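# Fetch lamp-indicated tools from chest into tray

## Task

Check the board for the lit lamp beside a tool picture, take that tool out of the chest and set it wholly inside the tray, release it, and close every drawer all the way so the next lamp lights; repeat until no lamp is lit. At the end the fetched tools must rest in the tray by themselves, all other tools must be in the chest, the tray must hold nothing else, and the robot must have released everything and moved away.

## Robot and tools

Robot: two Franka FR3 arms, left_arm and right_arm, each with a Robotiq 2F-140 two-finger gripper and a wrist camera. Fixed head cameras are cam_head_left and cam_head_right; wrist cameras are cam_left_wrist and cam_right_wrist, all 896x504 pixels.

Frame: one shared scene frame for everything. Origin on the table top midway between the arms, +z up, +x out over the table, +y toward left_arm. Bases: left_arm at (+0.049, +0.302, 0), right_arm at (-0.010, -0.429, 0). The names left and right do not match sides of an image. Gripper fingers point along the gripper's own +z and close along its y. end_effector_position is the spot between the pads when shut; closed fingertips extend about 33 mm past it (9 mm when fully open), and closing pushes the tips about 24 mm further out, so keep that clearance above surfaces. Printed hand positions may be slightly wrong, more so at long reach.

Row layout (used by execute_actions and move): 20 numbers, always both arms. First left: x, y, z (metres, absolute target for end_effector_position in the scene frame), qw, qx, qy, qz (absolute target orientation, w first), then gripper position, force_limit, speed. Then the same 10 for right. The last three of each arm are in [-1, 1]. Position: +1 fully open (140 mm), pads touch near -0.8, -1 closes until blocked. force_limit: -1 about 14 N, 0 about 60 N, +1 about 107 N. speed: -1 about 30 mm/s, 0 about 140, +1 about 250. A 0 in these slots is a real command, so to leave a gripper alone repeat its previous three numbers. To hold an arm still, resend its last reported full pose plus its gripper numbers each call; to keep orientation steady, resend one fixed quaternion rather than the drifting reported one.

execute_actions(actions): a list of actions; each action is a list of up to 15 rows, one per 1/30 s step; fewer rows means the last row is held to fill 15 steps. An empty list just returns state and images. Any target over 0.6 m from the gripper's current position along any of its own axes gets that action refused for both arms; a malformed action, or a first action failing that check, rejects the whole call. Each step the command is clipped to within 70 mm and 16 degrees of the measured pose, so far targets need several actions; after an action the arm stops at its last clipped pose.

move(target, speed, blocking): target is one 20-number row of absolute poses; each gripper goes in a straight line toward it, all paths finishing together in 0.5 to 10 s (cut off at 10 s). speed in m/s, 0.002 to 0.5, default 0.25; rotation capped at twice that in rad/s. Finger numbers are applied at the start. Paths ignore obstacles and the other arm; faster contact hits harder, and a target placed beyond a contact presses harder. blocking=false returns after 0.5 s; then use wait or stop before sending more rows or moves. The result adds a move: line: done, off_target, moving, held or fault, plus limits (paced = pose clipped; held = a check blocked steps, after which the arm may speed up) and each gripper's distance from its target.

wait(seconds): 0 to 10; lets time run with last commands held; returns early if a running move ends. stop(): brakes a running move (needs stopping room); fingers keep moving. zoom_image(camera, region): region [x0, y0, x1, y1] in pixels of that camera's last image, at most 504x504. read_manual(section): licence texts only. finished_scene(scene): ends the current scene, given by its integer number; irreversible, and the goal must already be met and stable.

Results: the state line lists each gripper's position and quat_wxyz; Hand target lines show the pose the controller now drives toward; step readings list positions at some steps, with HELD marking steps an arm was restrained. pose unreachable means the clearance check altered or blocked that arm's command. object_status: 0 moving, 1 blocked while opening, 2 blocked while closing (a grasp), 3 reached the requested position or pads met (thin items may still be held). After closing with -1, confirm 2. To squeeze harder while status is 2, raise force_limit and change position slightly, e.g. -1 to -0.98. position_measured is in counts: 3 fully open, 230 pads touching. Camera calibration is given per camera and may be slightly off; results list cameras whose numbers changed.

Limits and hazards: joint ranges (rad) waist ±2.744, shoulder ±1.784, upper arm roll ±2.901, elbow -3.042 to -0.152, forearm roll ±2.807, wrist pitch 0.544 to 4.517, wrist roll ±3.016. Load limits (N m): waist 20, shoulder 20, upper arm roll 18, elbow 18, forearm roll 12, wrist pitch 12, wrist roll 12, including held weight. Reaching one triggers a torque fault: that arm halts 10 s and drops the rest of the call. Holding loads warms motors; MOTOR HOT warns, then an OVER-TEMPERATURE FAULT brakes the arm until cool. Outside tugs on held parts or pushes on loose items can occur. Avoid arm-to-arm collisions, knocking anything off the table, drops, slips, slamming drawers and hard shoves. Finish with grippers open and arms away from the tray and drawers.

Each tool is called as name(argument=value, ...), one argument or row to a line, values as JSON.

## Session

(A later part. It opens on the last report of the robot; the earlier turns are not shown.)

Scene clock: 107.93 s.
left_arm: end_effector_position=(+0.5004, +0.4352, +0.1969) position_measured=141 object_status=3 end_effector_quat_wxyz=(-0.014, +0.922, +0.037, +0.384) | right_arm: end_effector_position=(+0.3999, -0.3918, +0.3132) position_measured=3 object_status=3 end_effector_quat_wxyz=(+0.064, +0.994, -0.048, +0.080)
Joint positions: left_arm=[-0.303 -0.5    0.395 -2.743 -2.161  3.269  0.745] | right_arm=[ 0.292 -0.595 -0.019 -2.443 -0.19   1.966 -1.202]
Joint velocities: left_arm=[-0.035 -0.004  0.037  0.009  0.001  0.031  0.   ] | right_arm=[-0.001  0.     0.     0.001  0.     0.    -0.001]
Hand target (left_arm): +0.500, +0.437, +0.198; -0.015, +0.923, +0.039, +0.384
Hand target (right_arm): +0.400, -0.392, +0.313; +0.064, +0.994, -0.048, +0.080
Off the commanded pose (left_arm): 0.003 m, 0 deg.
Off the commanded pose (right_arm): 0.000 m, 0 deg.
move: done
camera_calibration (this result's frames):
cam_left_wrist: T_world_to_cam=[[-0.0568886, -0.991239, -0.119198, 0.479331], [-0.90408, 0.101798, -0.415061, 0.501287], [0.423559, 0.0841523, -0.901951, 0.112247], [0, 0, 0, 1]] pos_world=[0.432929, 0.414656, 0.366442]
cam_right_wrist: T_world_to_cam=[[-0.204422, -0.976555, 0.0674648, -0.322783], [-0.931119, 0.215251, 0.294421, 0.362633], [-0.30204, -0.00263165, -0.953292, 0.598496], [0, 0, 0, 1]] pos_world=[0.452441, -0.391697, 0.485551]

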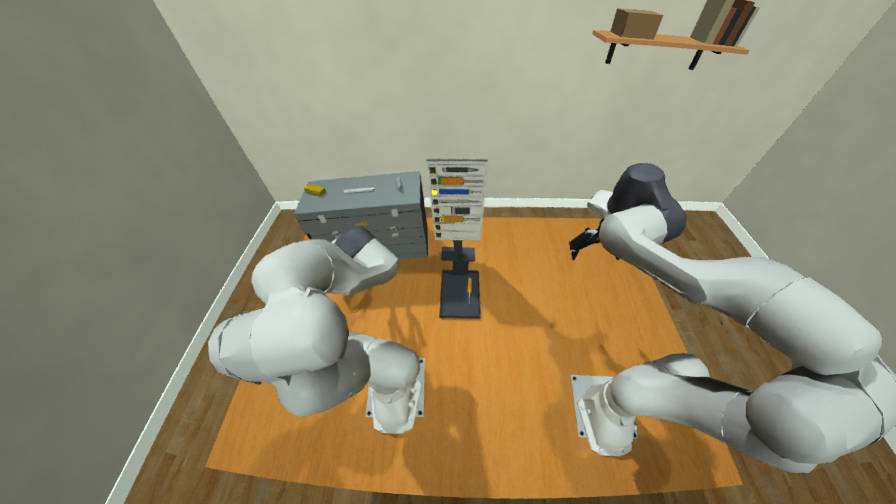

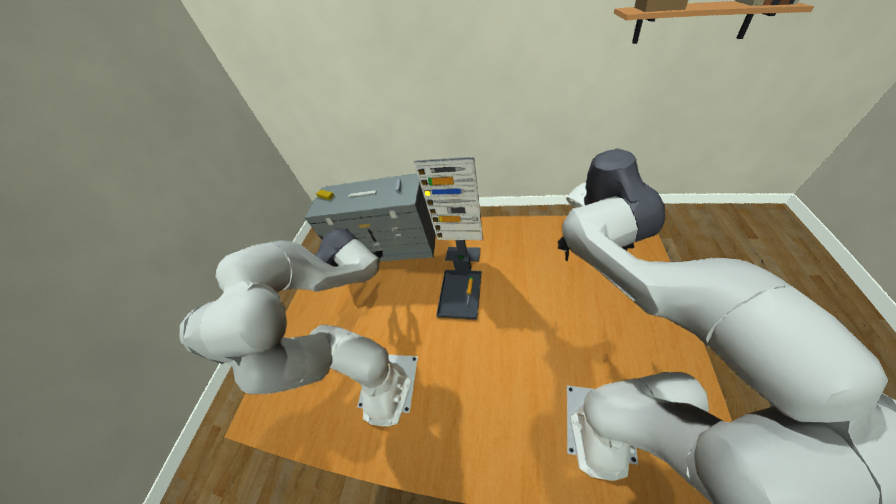

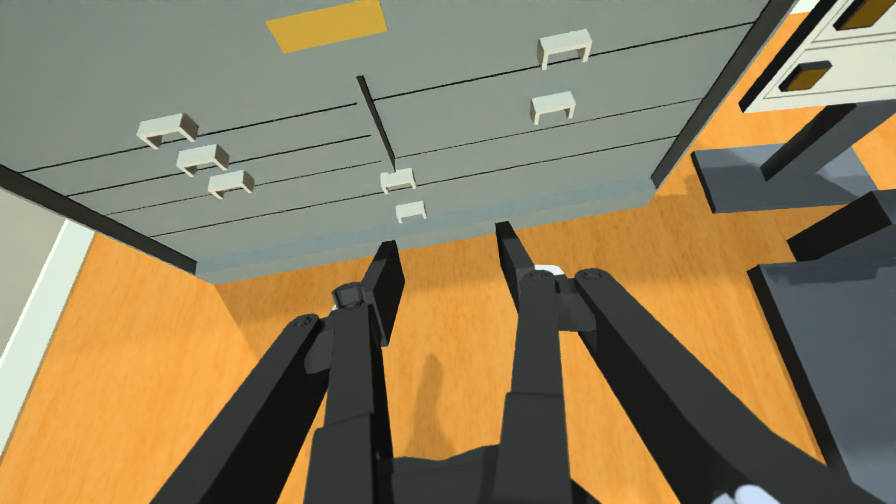

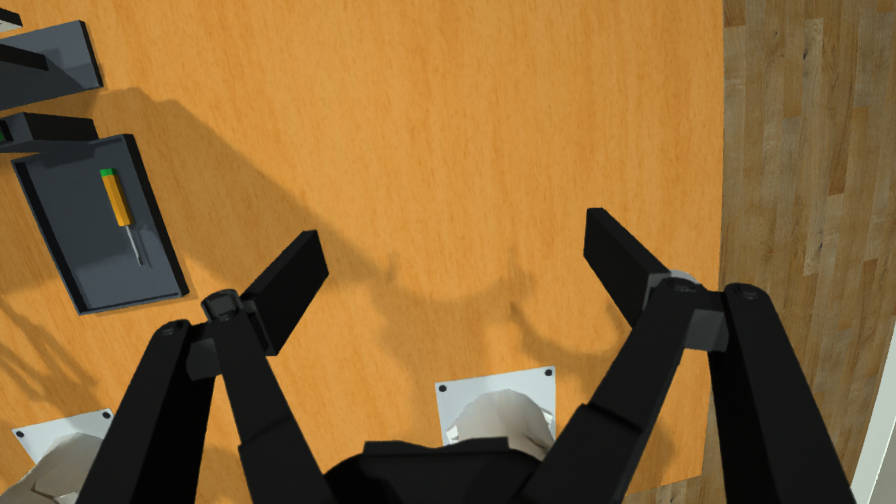

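move(
  target=[0.57,0.482,0.142,-0.016,0.923,0.038,0.383,-0.1,0,0,0.4,-0.392,0.313,0.064,0.994,-0.048,0.08,1,0,0],
)

move(
  target=[0.597,0.484,0.142,-0.016,0.923,0.038,0.383,-0.1,0,0,0.4,-0.392,0.313,0.064,0.994,-0.048,0.08,1,0,0],
  speed=0.06,
)

move(
  target=[0.6,0.484,0.139,-0.016,0.923,0.038,0.383,-1,0.5,0,0.4,-0.392,0.313,0.064,0.994,-0.048,0.08,1,0,0],
  speed=0.03,
)

move(
  target=[0.42,0.469,0.139,-0.016,0.923,0.038,0.383,-1,0.5,0,0.4,-0.392,0.313,0.064,0.994,-0.048,0.08,1,0,0],
  speed=0.12,
)

move(
  target=[0.41,0.466,0.16,-0.016,0.923,0.038,0.383,-0.1,0,0,0.4,-0.392,0.313,0.064,0.994,-0.048,0.08,1,0,0],
  speed=0.08,
)

move(
  target=[0.5,0.33,0.26,0,0.91,0.415,0,-0.2,0,0,0.4,-0.392,0.313,0.064,0.994,-0.048,0.08,1,0,0],
)

Scene clock: 109.87 s.
left_arm: end_effector_position=(+0.5694, +0.4802, +0.1426) position_measured=141 object_status=3 end_effector_quat_wxyz=(-0.015, +0.924, +0.041, +0.380) | right_arm: end_effector_position=(+0.3999, -0.3918, +0.3132) position_measured=3 object_status=3 end_effector_quat_wxyz=(+0.064, +0.994, -0.048, +0.080)
Joint positions: left_arm=[-0.241 -0.106  0.456 -2.542 -2.196  3.017  0.794] | right_arm=[ 0.292 -0.595 -0.019 -2.443 -0.19   1.966 -1.202]
Joint velocities: left_arm=[ 0.001 -0.     0.     0.    -0.009 -0.014  0.024] | right_arm=[-0.001 -0.002 -0.002  0.001  0.001  0.    -0.   ]
Hand target (left_arm): +0.571, +0.481, +0.143; -0.016, +0.923, +0.038, +0.382
Hand target (right_arm): +0.400, -0.392, +0.313; +0.064, +0.994, -0.048, +0.080
Off the commanded pose (left_arm): 0.002 m, 0 deg.
Off the commanded pose (right_arm): 0.000 m, 0 deg.
move: done
camera_calibration (this result's frames):
cam_left_wrist: T_world_to_cam=[[-0.0496705, -0.991787, -0.11786, 0.51731], [-0.908086, 0.0939758, -0.408103, 0.541638], [0.415827, 0.0867563, -0.905296, 0.0338258], [0, 0, 0, 1]] pos_world=[0.503484, 0.459226, 0.312637]
cam_right_wrist: T_world_to_cam=[[-0.204422, -0.976555, 0.0674649, -0.322783], [-0.931119, 0.215251, 0.294421, 0.362633], [-0.30204, -0.00263178, -0.953292, 0.598496], [0, 0, 0, 1]] pos_world=[0.452441, -0.391697, 0.485551]

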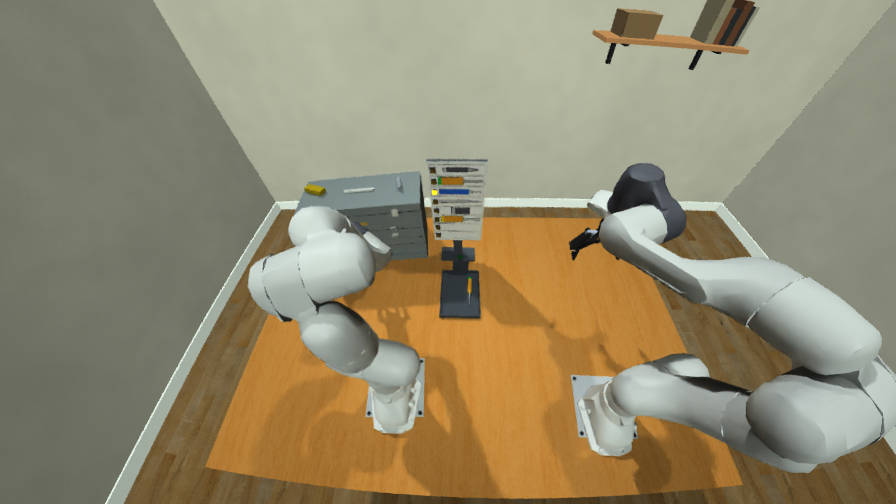

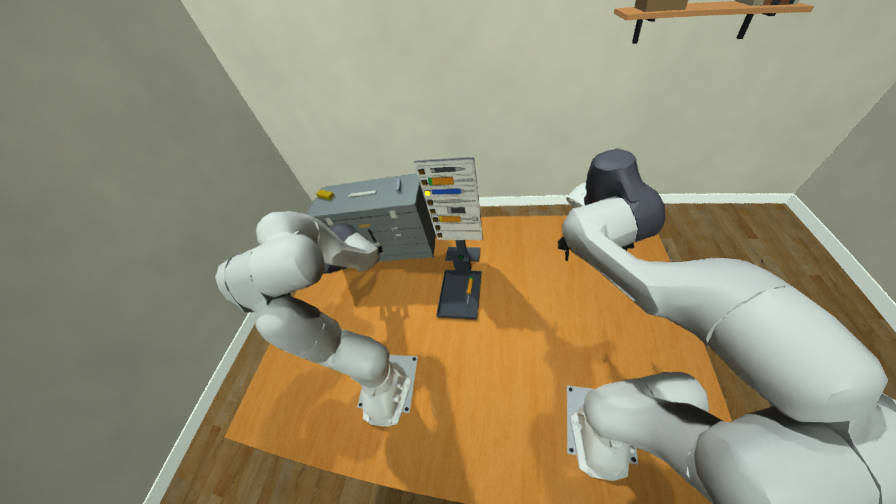

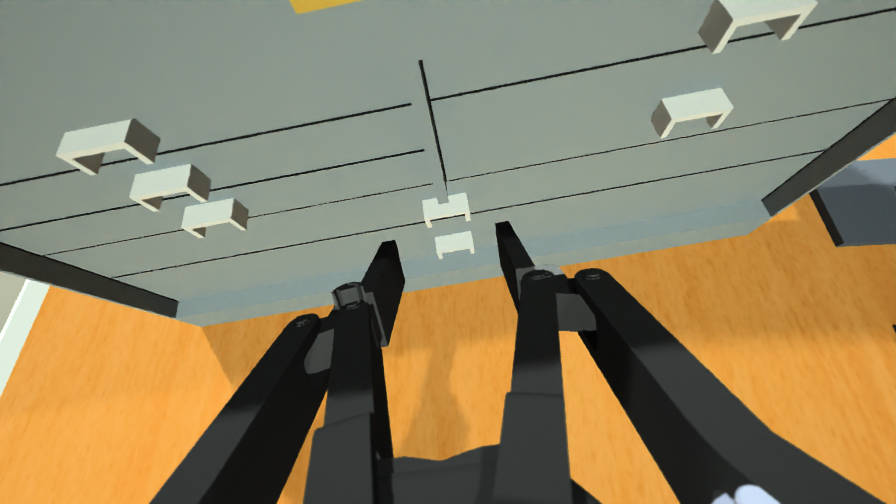

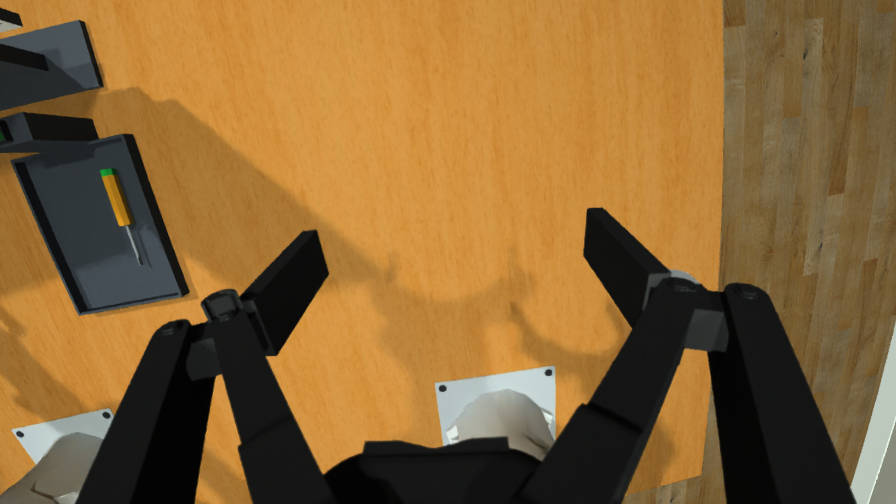

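Scene clock: 110.67 s.
left_arm: end_effector_position=(+0.5947, +0.4865, +0.1419) position_measured=141 object_status=3 end_effector_quat_wxyz=(-0.020, +0.923, +0.037, +0.382) | right_arm: end_effector_position=(+0.3999, -0.3918, +0.3132) position_measured=3 object_status=3 end_effector_quat_wxyz=(+0.064, +0.994, -0.048, +0.080)
Joint positions: left_arm=[-0.249 -0.03   0.455 -2.472 -2.179  3.001  0.761] | right_arm=[ 0.292 -0.595 -0.019 -2.443 -0.19   1.966 -1.202]
Joint velocities: left_arm=[-0.001  0.003  0.001  0.004  0.013 -0.005 -0.033] | right_arm=[-0.    -0.001 -0.001 -0.     0.     0.001  0.001]
Hand target (left_arm): +0.597, +0.484, +0.142; -0.017, +0.923, +0.038, +0.383
Hand target (right_arm): +0.400, -0.392, +0.313; +0.064, +0.994, -0.048, +0.080
Off the commanded pose (left_arm): 0.003 m, 1 deg.
Off the commanded pose (right_arm): 0.000 m, 0 deg.
move: done
camera_calibration (this result's frames):
cam_left_wrist: T_world_to_cam=[[-0.0529715, -0.989919, -0.13136, 0.527668], [-0.906395, 0.10287, -0.409715, 0.558592], [0.419097, 0.0973604, -0.902706, 0.0147392], [0, 0, 0, 1]] pos_world=[0.528079, 0.463451, 0.311483]
cam_right_wrist: T_world_to_cam=[[-0.204422, -0.976555, 0.0674649, -0.322783], [-0.93112, 0.215251, 0.294421, 0.362633], [-0.30204, -0.0026319, -0.953292, 0.598496], [0, 0, 0, 1]] pos_world=[0.452441, -0.391697, 0.485551]

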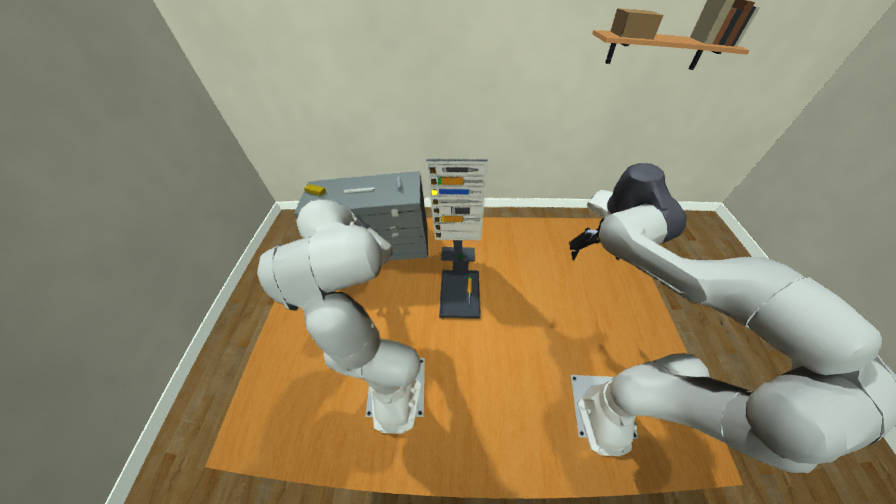

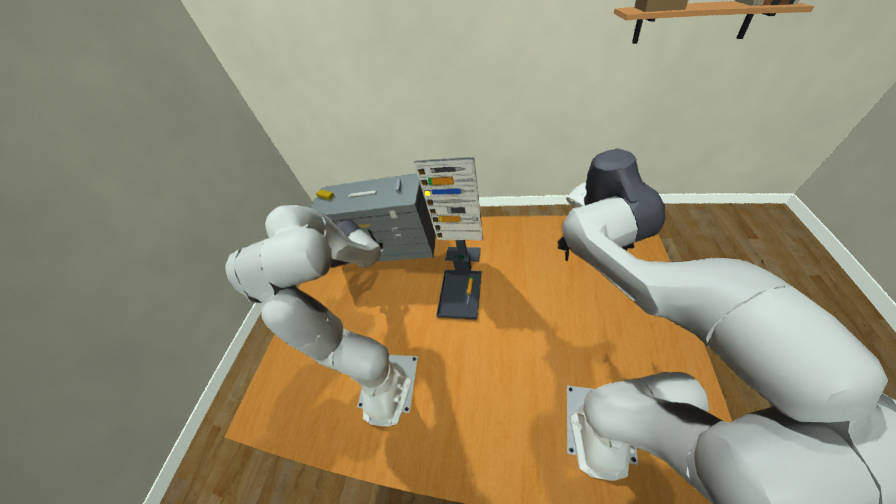

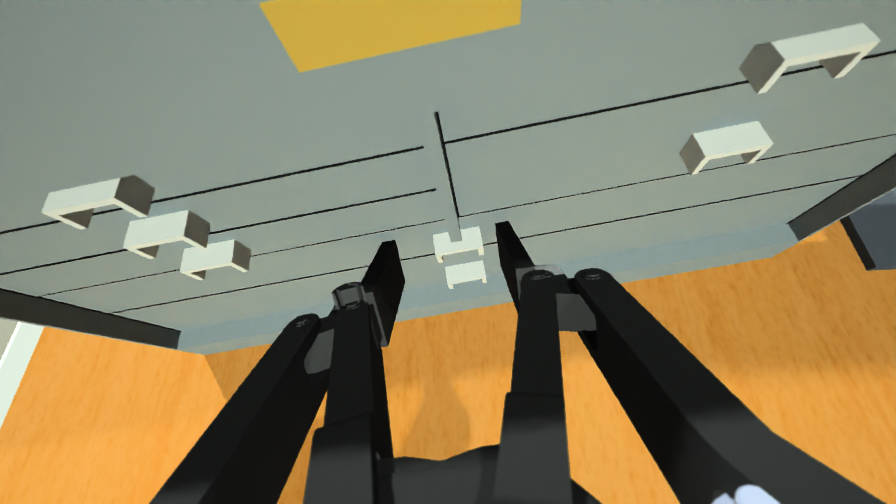

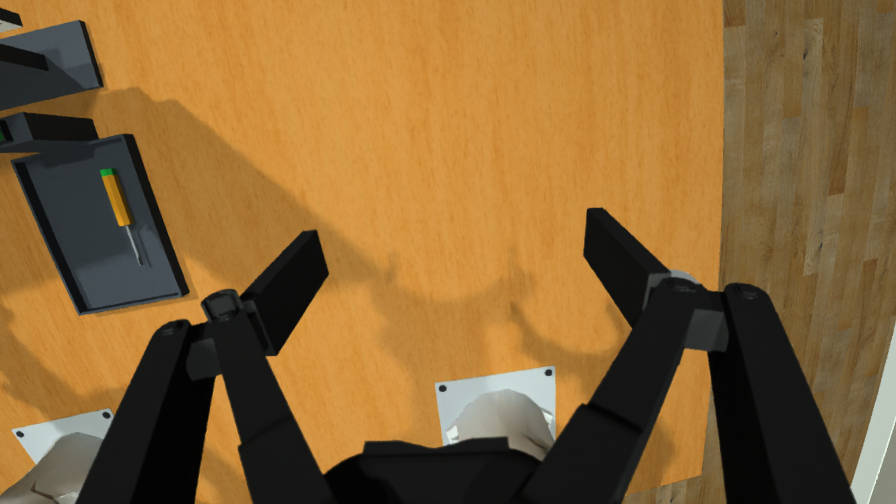

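Scene clock: 111.37 s.
left_arm: end_effector_position=(+0.5974, +0.4808, +0.1414) position_measured=196 object_status=2 end_effector_quat_wxyz=(-0.017, +0.923, +0.035, +0.383) | right_arm: end_effector_position=(+0.3999, -0.3918, +0.3132) position_measured=3 object_status=3 end_effector_quat_wxyz=(+0.064, +0.994, -0.048, +0.080)
Joint positions: left_arm=[-0.255 -0.027  0.451 -2.471 -2.179  2.999  0.753] | right_arm=[ 0.292 -0.595 -0.019 -2.443 -0.19   1.966 -1.202]
Joint velocities: left_arm=[ 0.001 -0.     0.001  0.002 -0.    -0.001 -0.006] | right_arm=[-0.002  0.001 -0.001 -0.001 -0.001  0.    -0.   ]
Hand target (left_arm): +0.600, +0.484, +0.139; -0.016, +0.923, +0.038, +0.383
Hand target (right_arm): +0.400, -0.392, +0.313; +0.064, +0.994, -0.048, +0.080
Off the commanded pose (left_arm): 0.005 m, 0 deg.
Off the commanded pose (right_arm): 0.000 m, 0 deg.
move: off_target (left_arm)
camera_calibration (this result's frames):
cam_left_wrist: T_world_to_cam=[[-0.0584254, -0.990354, -0.125637, 0.52481], [-0.905415, 0.105578, -0.41119, 0.55972], [0.420488, 0.08973, -0.90285, 0.0165336], [0, 0, 0, 1]] pos_world=[0.530489, 0.45917, 0.311014]
cam_right_wrist: T_world_to_cam=[[-0.204422, -0.976555, 0.067465, -0.322783], [-0.931119, 0.215251, 0.294421, 0.362633], [-0.30204, -0.00263184, -0.953291, 0.598496], [0, 0, 0, 1]] pos_world=[0.452441, -0.391697, 0.485551]

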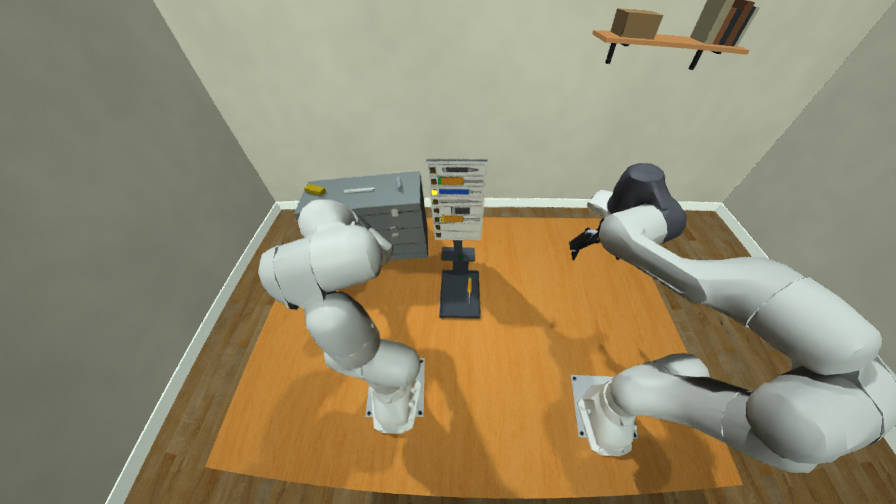

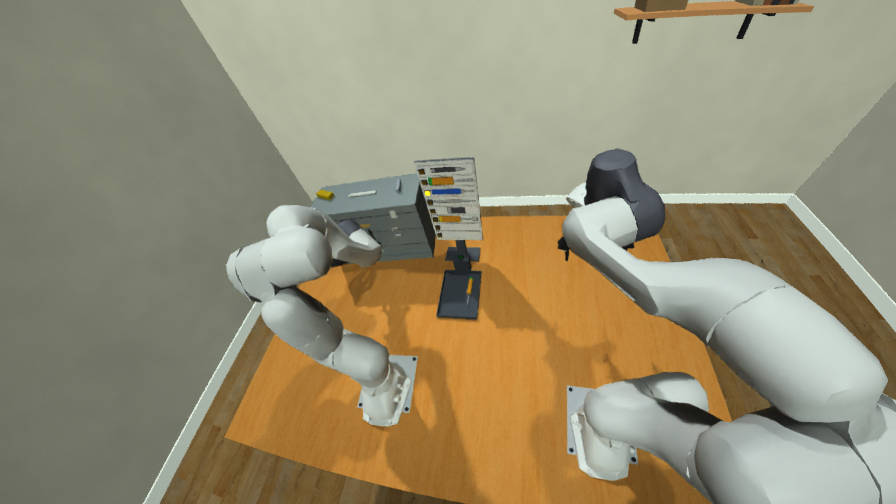

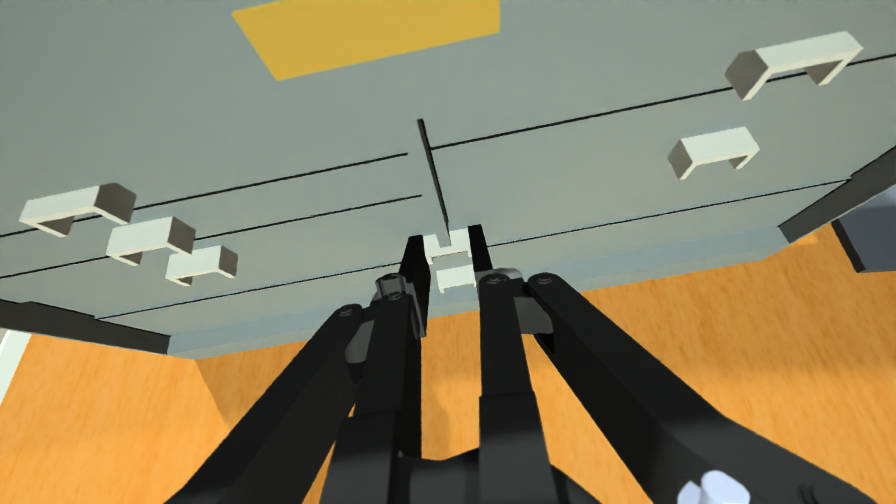

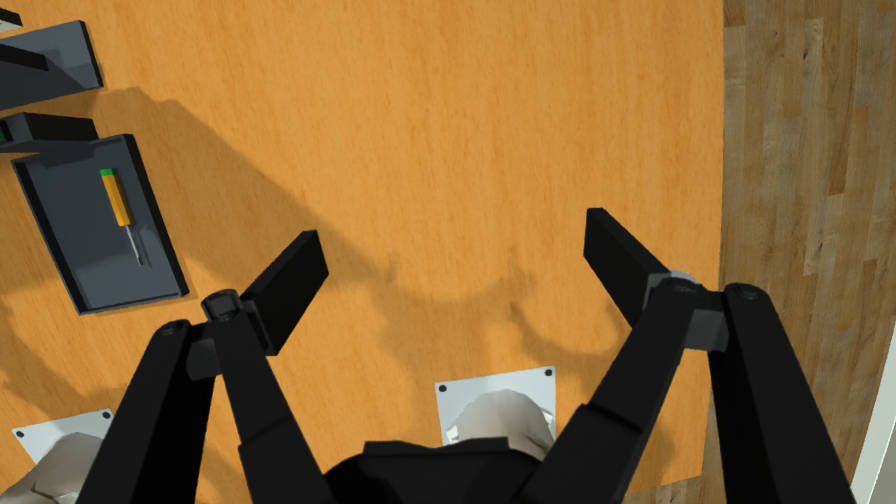

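Scene clock: 113.30 s.
left_arm: end_effector_position=(+0.4260, +0.4644, +0.1390) position_measured=196 object_status=2 end_effector_quat_wxyz=(-0.010, +0.920, +0.032, +0.390) | right_arm: end_effector_position=(+0.3999, -0.3918, +0.3132) position_measured=3 object_status=3 end_effector_quat_wxyz=(+0.064, +0.994, -0.048, +0.080)
Joint positions: left_arm=[-0.091 -0.596  0.471 -2.953 -2.14   3.101  0.96 ] | right_arm=[ 0.292 -0.595 -0.019 -2.443 -0.19   1.966 -1.202]
Joint velocities: left_arm=[-0.024 -0.015  0.022 -0.001  0.022  0.023 -0.014] | right_arm=[ 0.001  0.     0.001  0.002  0.     0.001 -0.001]
Hand target (left_arm): +0.420, +0.470, +0.137; -0.015, +0.923, +0.037, +0.383
Hand target (right_arm): +0.400, -0.392, +0.313; +0.064, +0.994, -0.048, +0.080
Off the commanded pose (left_arm): 0.008 m, 1 deg.
Off the commanded pose (right_arm): 0.000 m, 0 deg.
move: off_target (left_arm)
camera_calibration (this result's frames):
cam_left_wrist: T_world_to_cam=[[-0.0667312, -0.990736, -0.118277, 0.500965], [-0.897966, 0.11131, -0.425754, 0.401463], [0.434975, 0.0777977, -0.897075, 0.0864771], [0, 0, 0, 1]] pos_world=[0.356315, 0.44491, 0.307753]
cam_right_wrist: T_world_to_cam=[[-0.204422, -0.976555, 0.0674649, -0.322783], [-0.931119, 0.215251, 0.294421, 0.362633], [-0.30204, -0.00263182, -0.953291, 0.598496], [0, 0, 0, 1]] pos_world=[0.452441, -0.391697, 0.485551]

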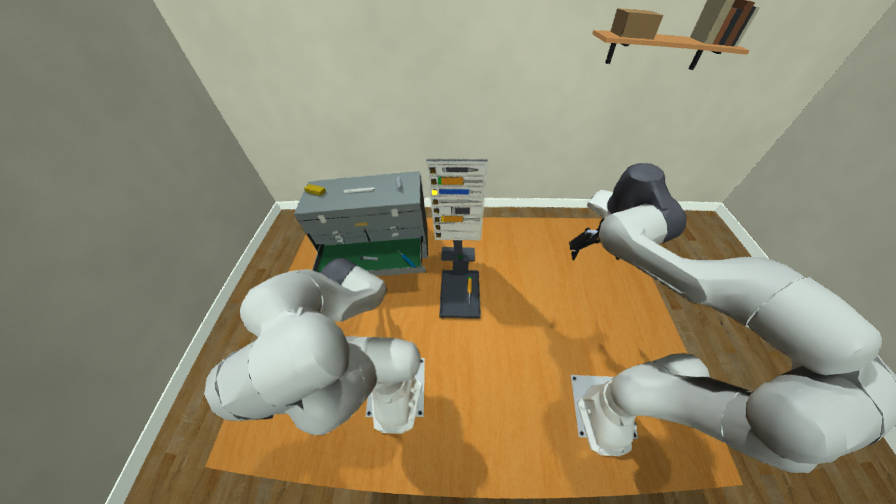

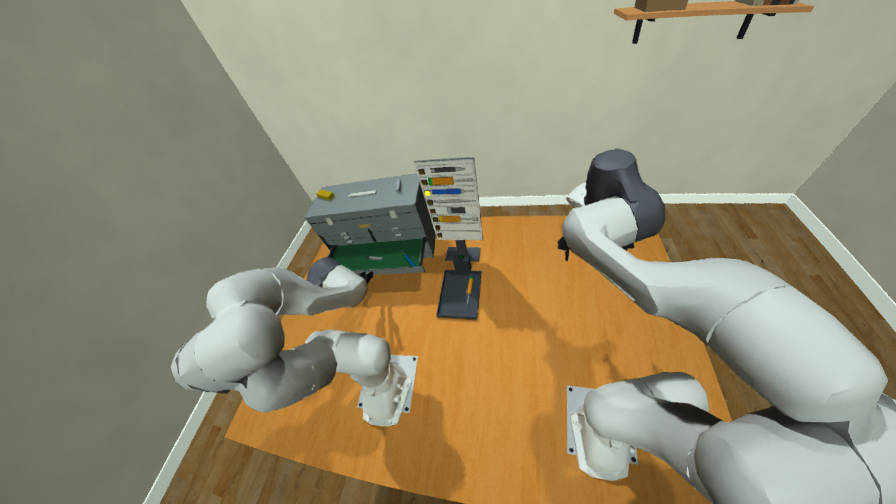

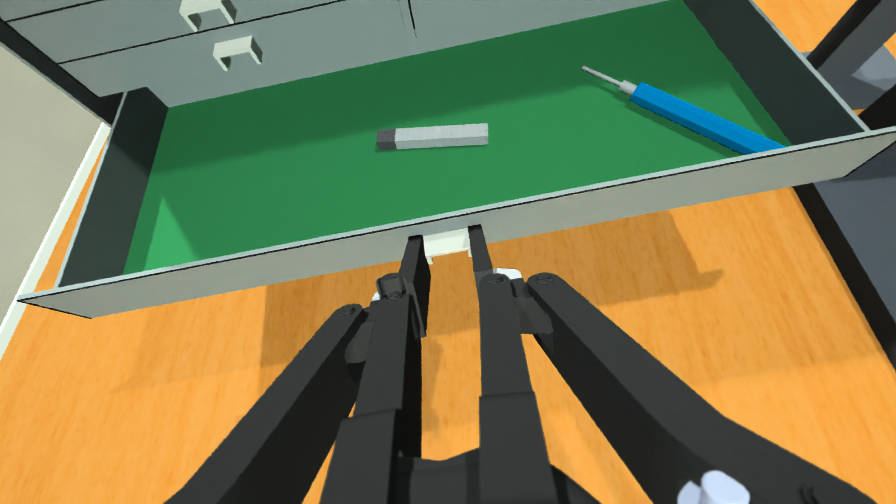

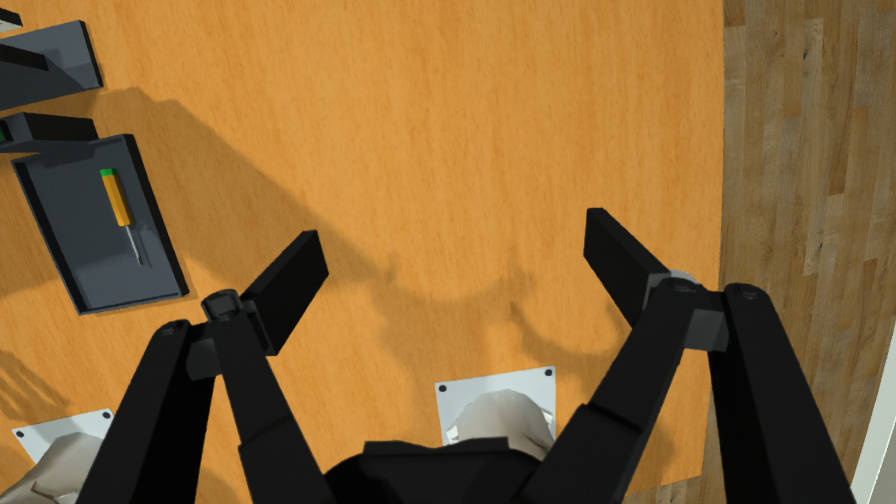

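Scene clock: 114.50 s.
left_arm: end_effector_position=(+0.4101, +0.4648, +0.1587) position_measured=141 object_status=3 end_effector_quat_wxyz=(-0.014, +0.923, +0.039, +0.383) | right_arm: end_effector_position=(+0.3999, -0.3918, +0.3132) position_measured=3 object_status=3 end_effector_quat_wxyz=(+0.064, +0.994, -0.048, +0.080)
Joint positions: left_arm=[-0.223 -0.771  0.574 -2.968 -2.082  3.303  0.921] | right_arm=[ 0.292 -0.595 -0.019 -2.443 -0.19   1.966 -1.202]
Joint velocities: left_arm=[-0.007 -0.002  0.004  0.003  0.001  0.015  0.001] | right_arm=[-0.002  0.001 -0.001  0.001 -0.     0.     0.002]
Hand target (left_arm): +0.410, +0.466, +0.160; -0.016, +0.923, +0.038, +0.383
Hand target (right_arm): +0.400, -0.392, +0.313; +0.064, +0.994, -0.048, +0.080
Off the commanded pose (left_arm): 0.002 m, 0 deg.
Off the commanded pose (right_arm): 0.000 m, 0 deg.
move: done
camera_calibration (this result's frames):
cam_left_wrist: T_world_to_cam=[[-0.0523746, -0.991612, -0.118165, 0.497076], [-0.90514, 0.0971261, -0.41387, 0.403201], [0.421876, 0.0852796, -0.902634, 0.113801], [0, 0, 0, 1]] pos_world=[0.342977, 0.444041, 0.32833]
cam_right_wrist: T_world_to_cam=[[-0.204422, -0.976555, 0.0674648, -0.322783], [-0.931119, 0.215251, 0.294421, 0.362633], [-0.30204, -0.00263173, -0.953292, 0.598496], [0, 0, 0, 1]] pos_world=[0.452441, -0.391697, 0.485551]

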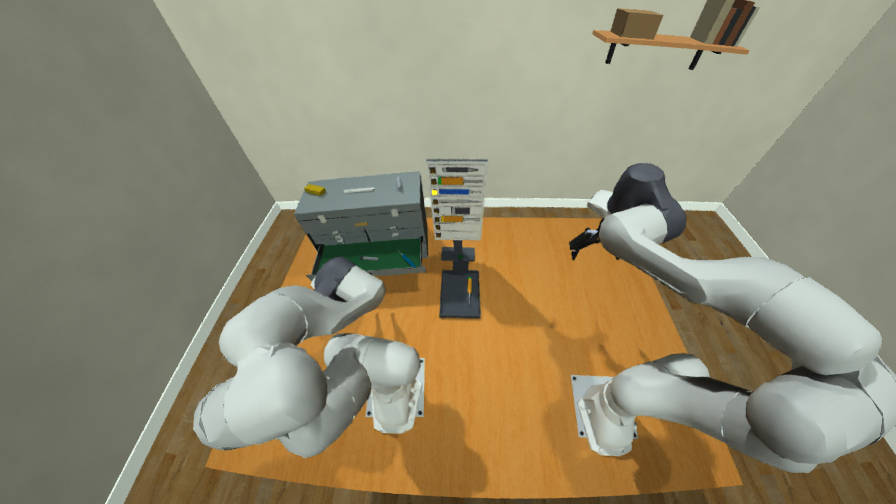

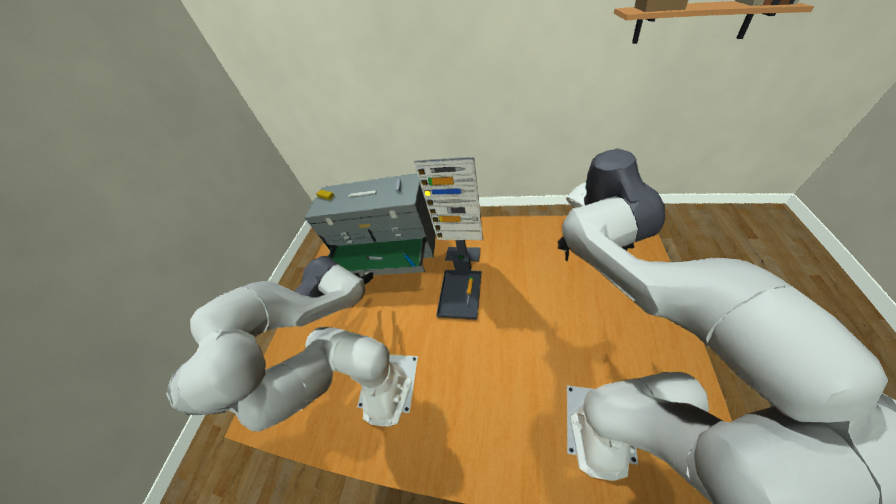

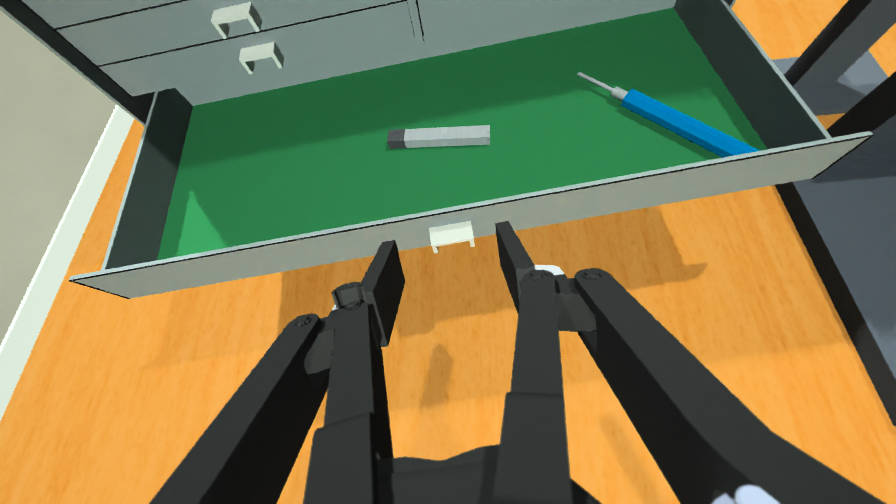

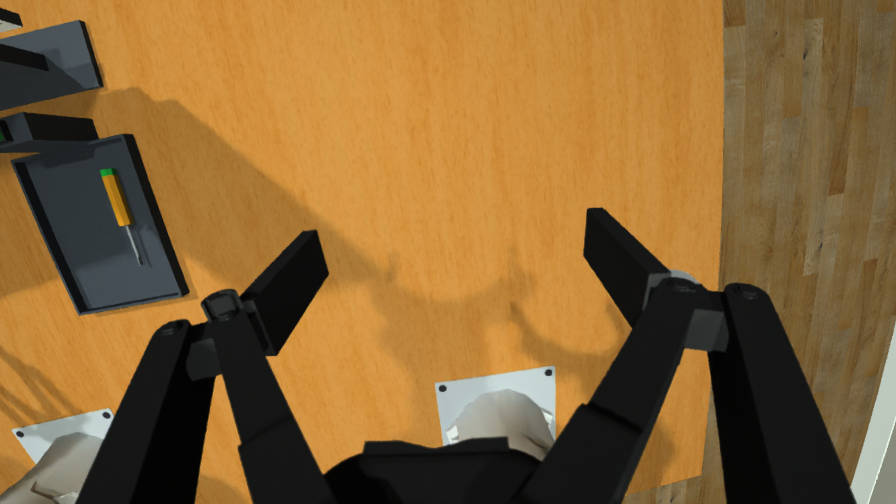

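Scene clock: 117.87 s.
left_arm: end_effector_position=(+0.4960, +0.3297, +0.2559) position_measured=154 object_status=3 end_effector_quat_wxyz=(-0.003, +0.913, +0.409, -0.008) | right_arm: end_effector_position=(+0.3999, -0.3918, +0.3132) position_measured=3 object_status=3 end_effector_quat_wxyz=(+0.064, +0.994, -0.048, +0.080)
Joint positions: left_arm=[-2.24  -0.437  1.951 -1.704 -2.726  4.449  0.416] | right_arm=[ 0.292 -0.595 -0.019 -2.443 -0.19   1.966 -1.202]
Joint velocities: left_arm=[-0.003 -0.     0.004  0.001  0.002  0.011 -0.012] | right_arm=[-0.     0.    -0.    -0.002 -0.001  0.    -0.   ]
Hand target (left_arm): +0.495, +0.329, +0.257; -0.004, +0.911, +0.413, -0.009
Hand target (right_arm): +0.400, -0.392, +0.313; +0.064, +0.994, -0.048, +0.080
Off the commanded pose (left_arm): 0.006 m, 1 deg.
Off the commanded pose (right_arm): 0.000 m, 0 deg.
move: off_target (left_arm); limits=paced
camera_calibration (this result's frames):
cam_left_wrist: T_world_to_cam=[[0.61252, -0.790454, -0.00114302, -0.0469657], [-0.738838, -0.573035, 0.354612, 0.476171], [-0.280959, -0.216362, -0.935013, 0.633129], [0, 0, 0, 1]] pos_world=[0.558464, 0.372724, 0.423074]
cam_right_wrist: T_world_to_cam=[[-0.204421, -0.976555, 0.0674649, -0.322783], [-0.93112, 0.21525, 0.294421, 0.362633], [-0.30204, -0.00263192, -0.953292, 0.598496], [0, 0, 0, 1]] pos_world=[0.452441, -0.391697, 0.485551]

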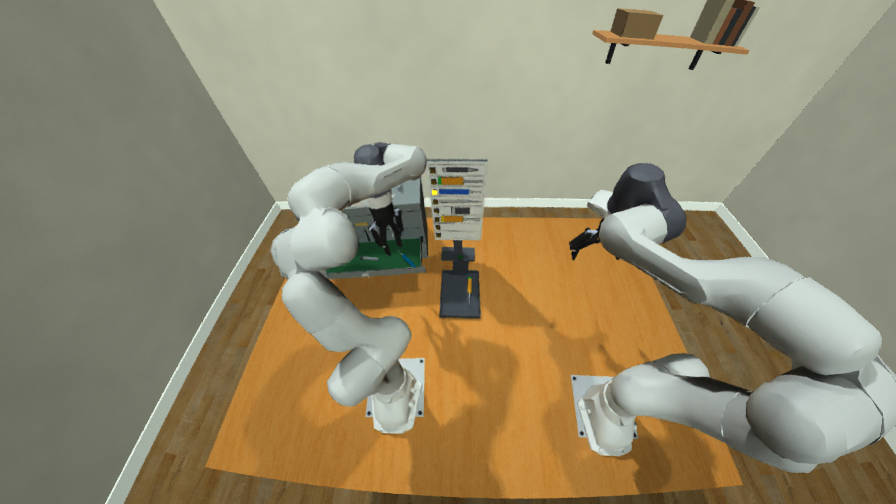

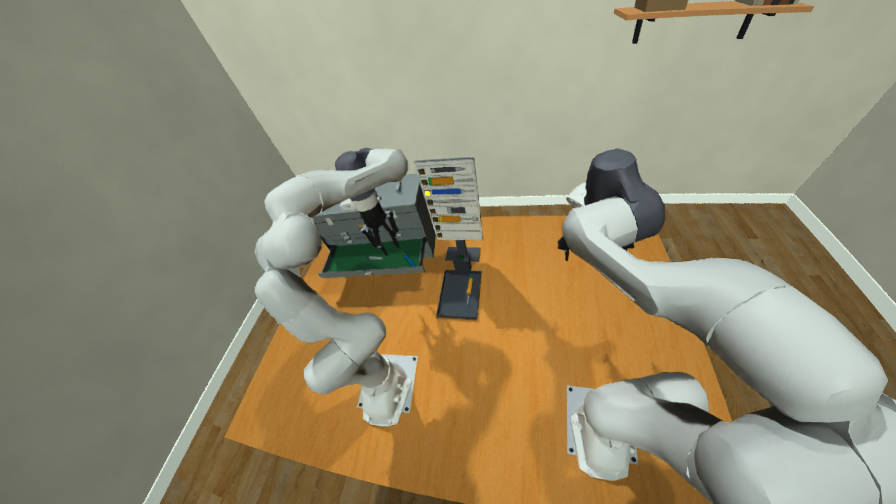

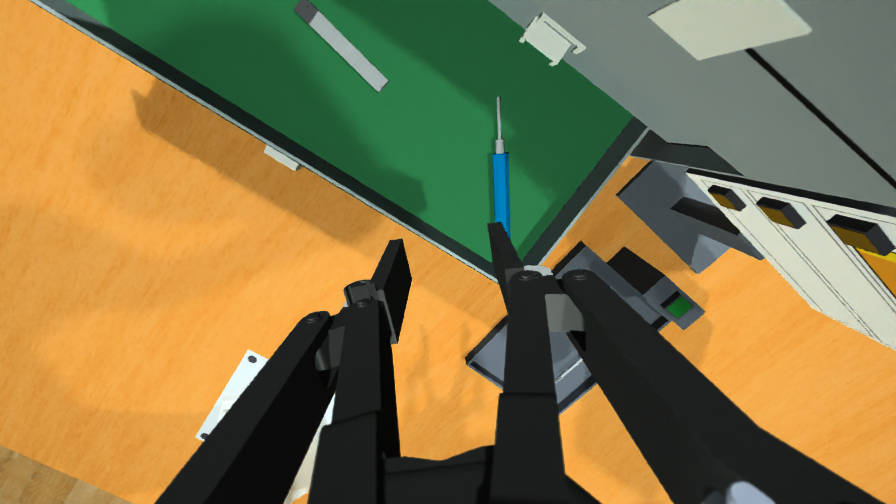

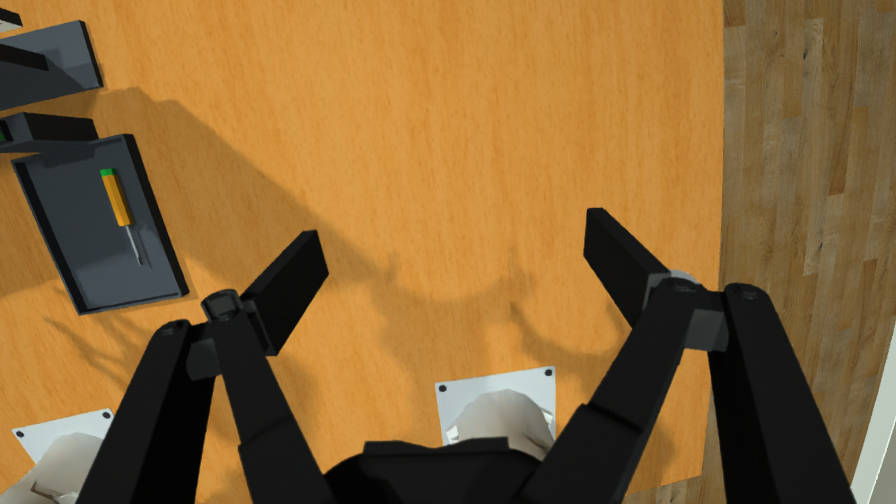

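move(
  target=[0.5437,0.298,0.2,0,0.946,0.326,0,-0.2,0,0,0.4,-0.392,0.313,0.064,0.994,-0.048,0.08,1,0,0],
  speed=0.15,
)

Scene clock: 119.17 s.
left_arm: end_effector_position=(+0.5410, +0.2973, +0.1995) position_measured=154 object_status=3 end_effector_quat_wxyz=(-0.002, +0.944, +0.329, -0.002) | right_arm: end_effector_position=(+0.3999, -0.3918, +0.3132) position_measured=3 object_status=3 end_effector_quat_wxyz=(+0.064, +0.994, -0.048, +0.080)
Joint positions: left_arm=[-2.458 -0.622  2.029 -1.629 -2.561  4.409  0.423] | right_arm=[ 0.292 -0.595 -0.019 -2.443 -0.19   1.966 -1.202]
Joint velocities: left_arm=[-0.    -0.003  0.     0.     0.008  0.     0.003] | right_arm=[-0.001  0.     0.     0.001  0.     0.001  0.001]
Hand target (left_arm): +0.543, +0.298, +0.199; -0.002, +0.946, +0.325, +0.001
Hand target (right_arm): +0.400, -0.392, +0.313; +0.064, +0.994, -0.048, +0.080
Off the commanded pose (left_arm): 0.003 m, 1 deg.
Off the commanded pose (right_arm): 0.000 m, 0 deg.
move: done
camera_calibration (this result's frames):
cam_left_wrist: T_world_to_cam=[[0.469633, -0.882849, 0.00468436, 0.00338799], [-0.829584, -0.439471, 0.344465, 0.52225], [-0.302052, -0.165658, -0.938787, 0.583128], [0, 0, 0, 1]] pos_world=[0.607794, 0.329105, 0.36752]
cam_right_wrist: T_world_to_cam=[[-0.204422, -0.976555, 0.067465, -0.322783], [-0.931119, 0.215251, 0.294421, 0.362633], [-0.30204, -0.00263197, -0.953292, 0.598496], [0, 0, 0, 1]] pos_world=[0.452441, -0.391697, 0.485551]

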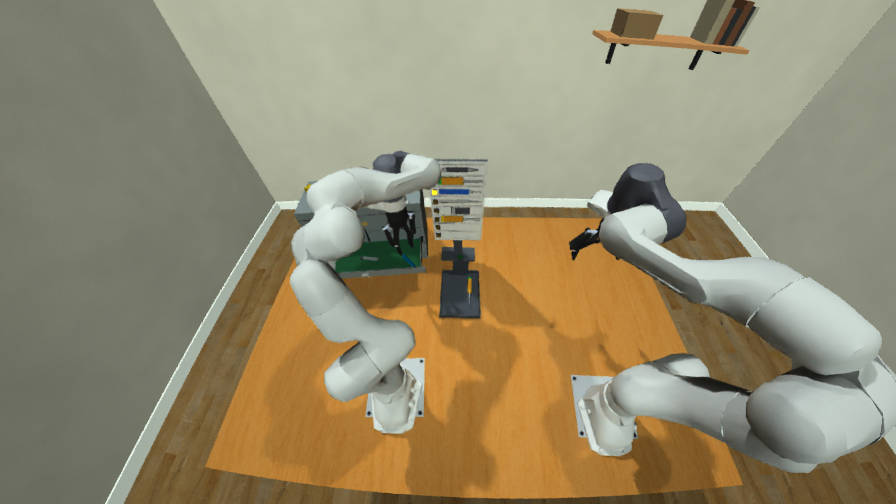

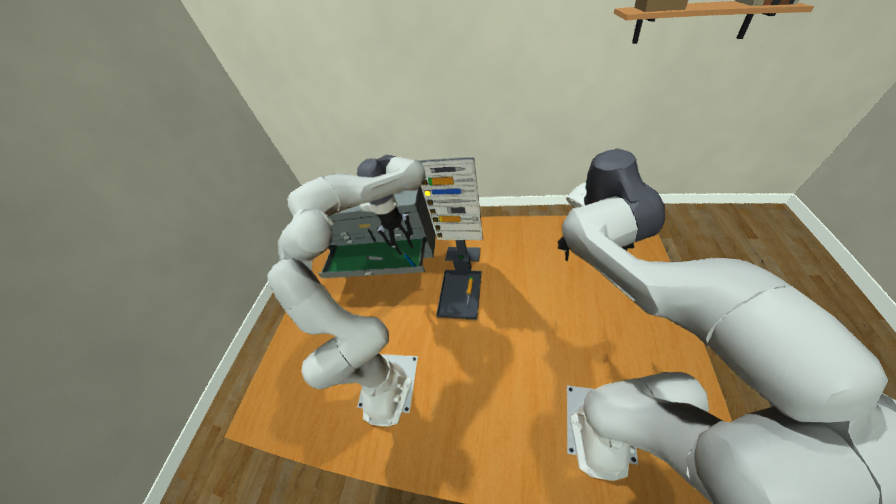

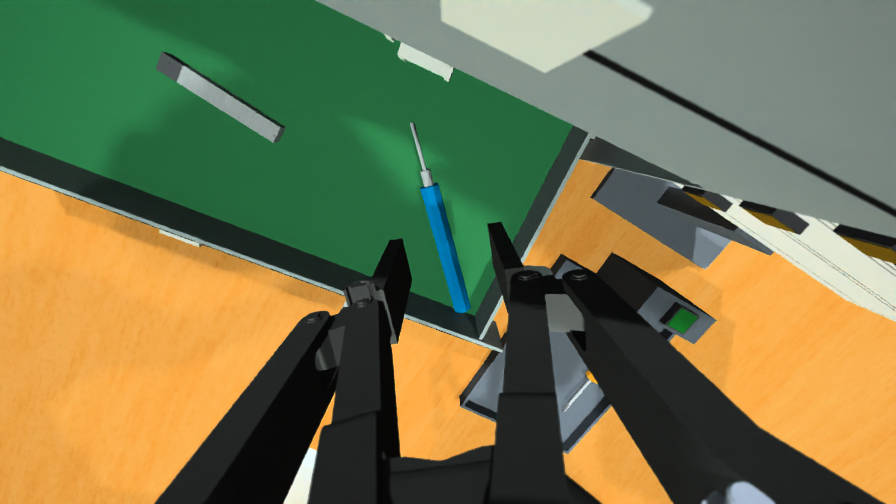

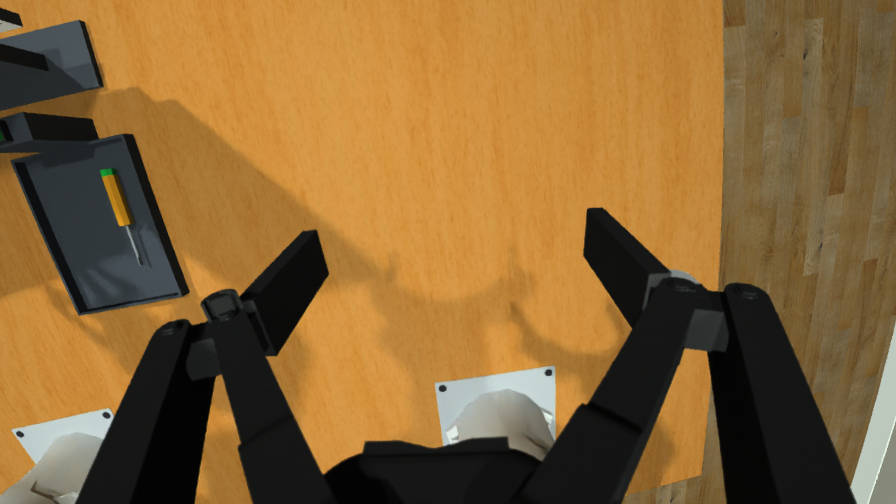

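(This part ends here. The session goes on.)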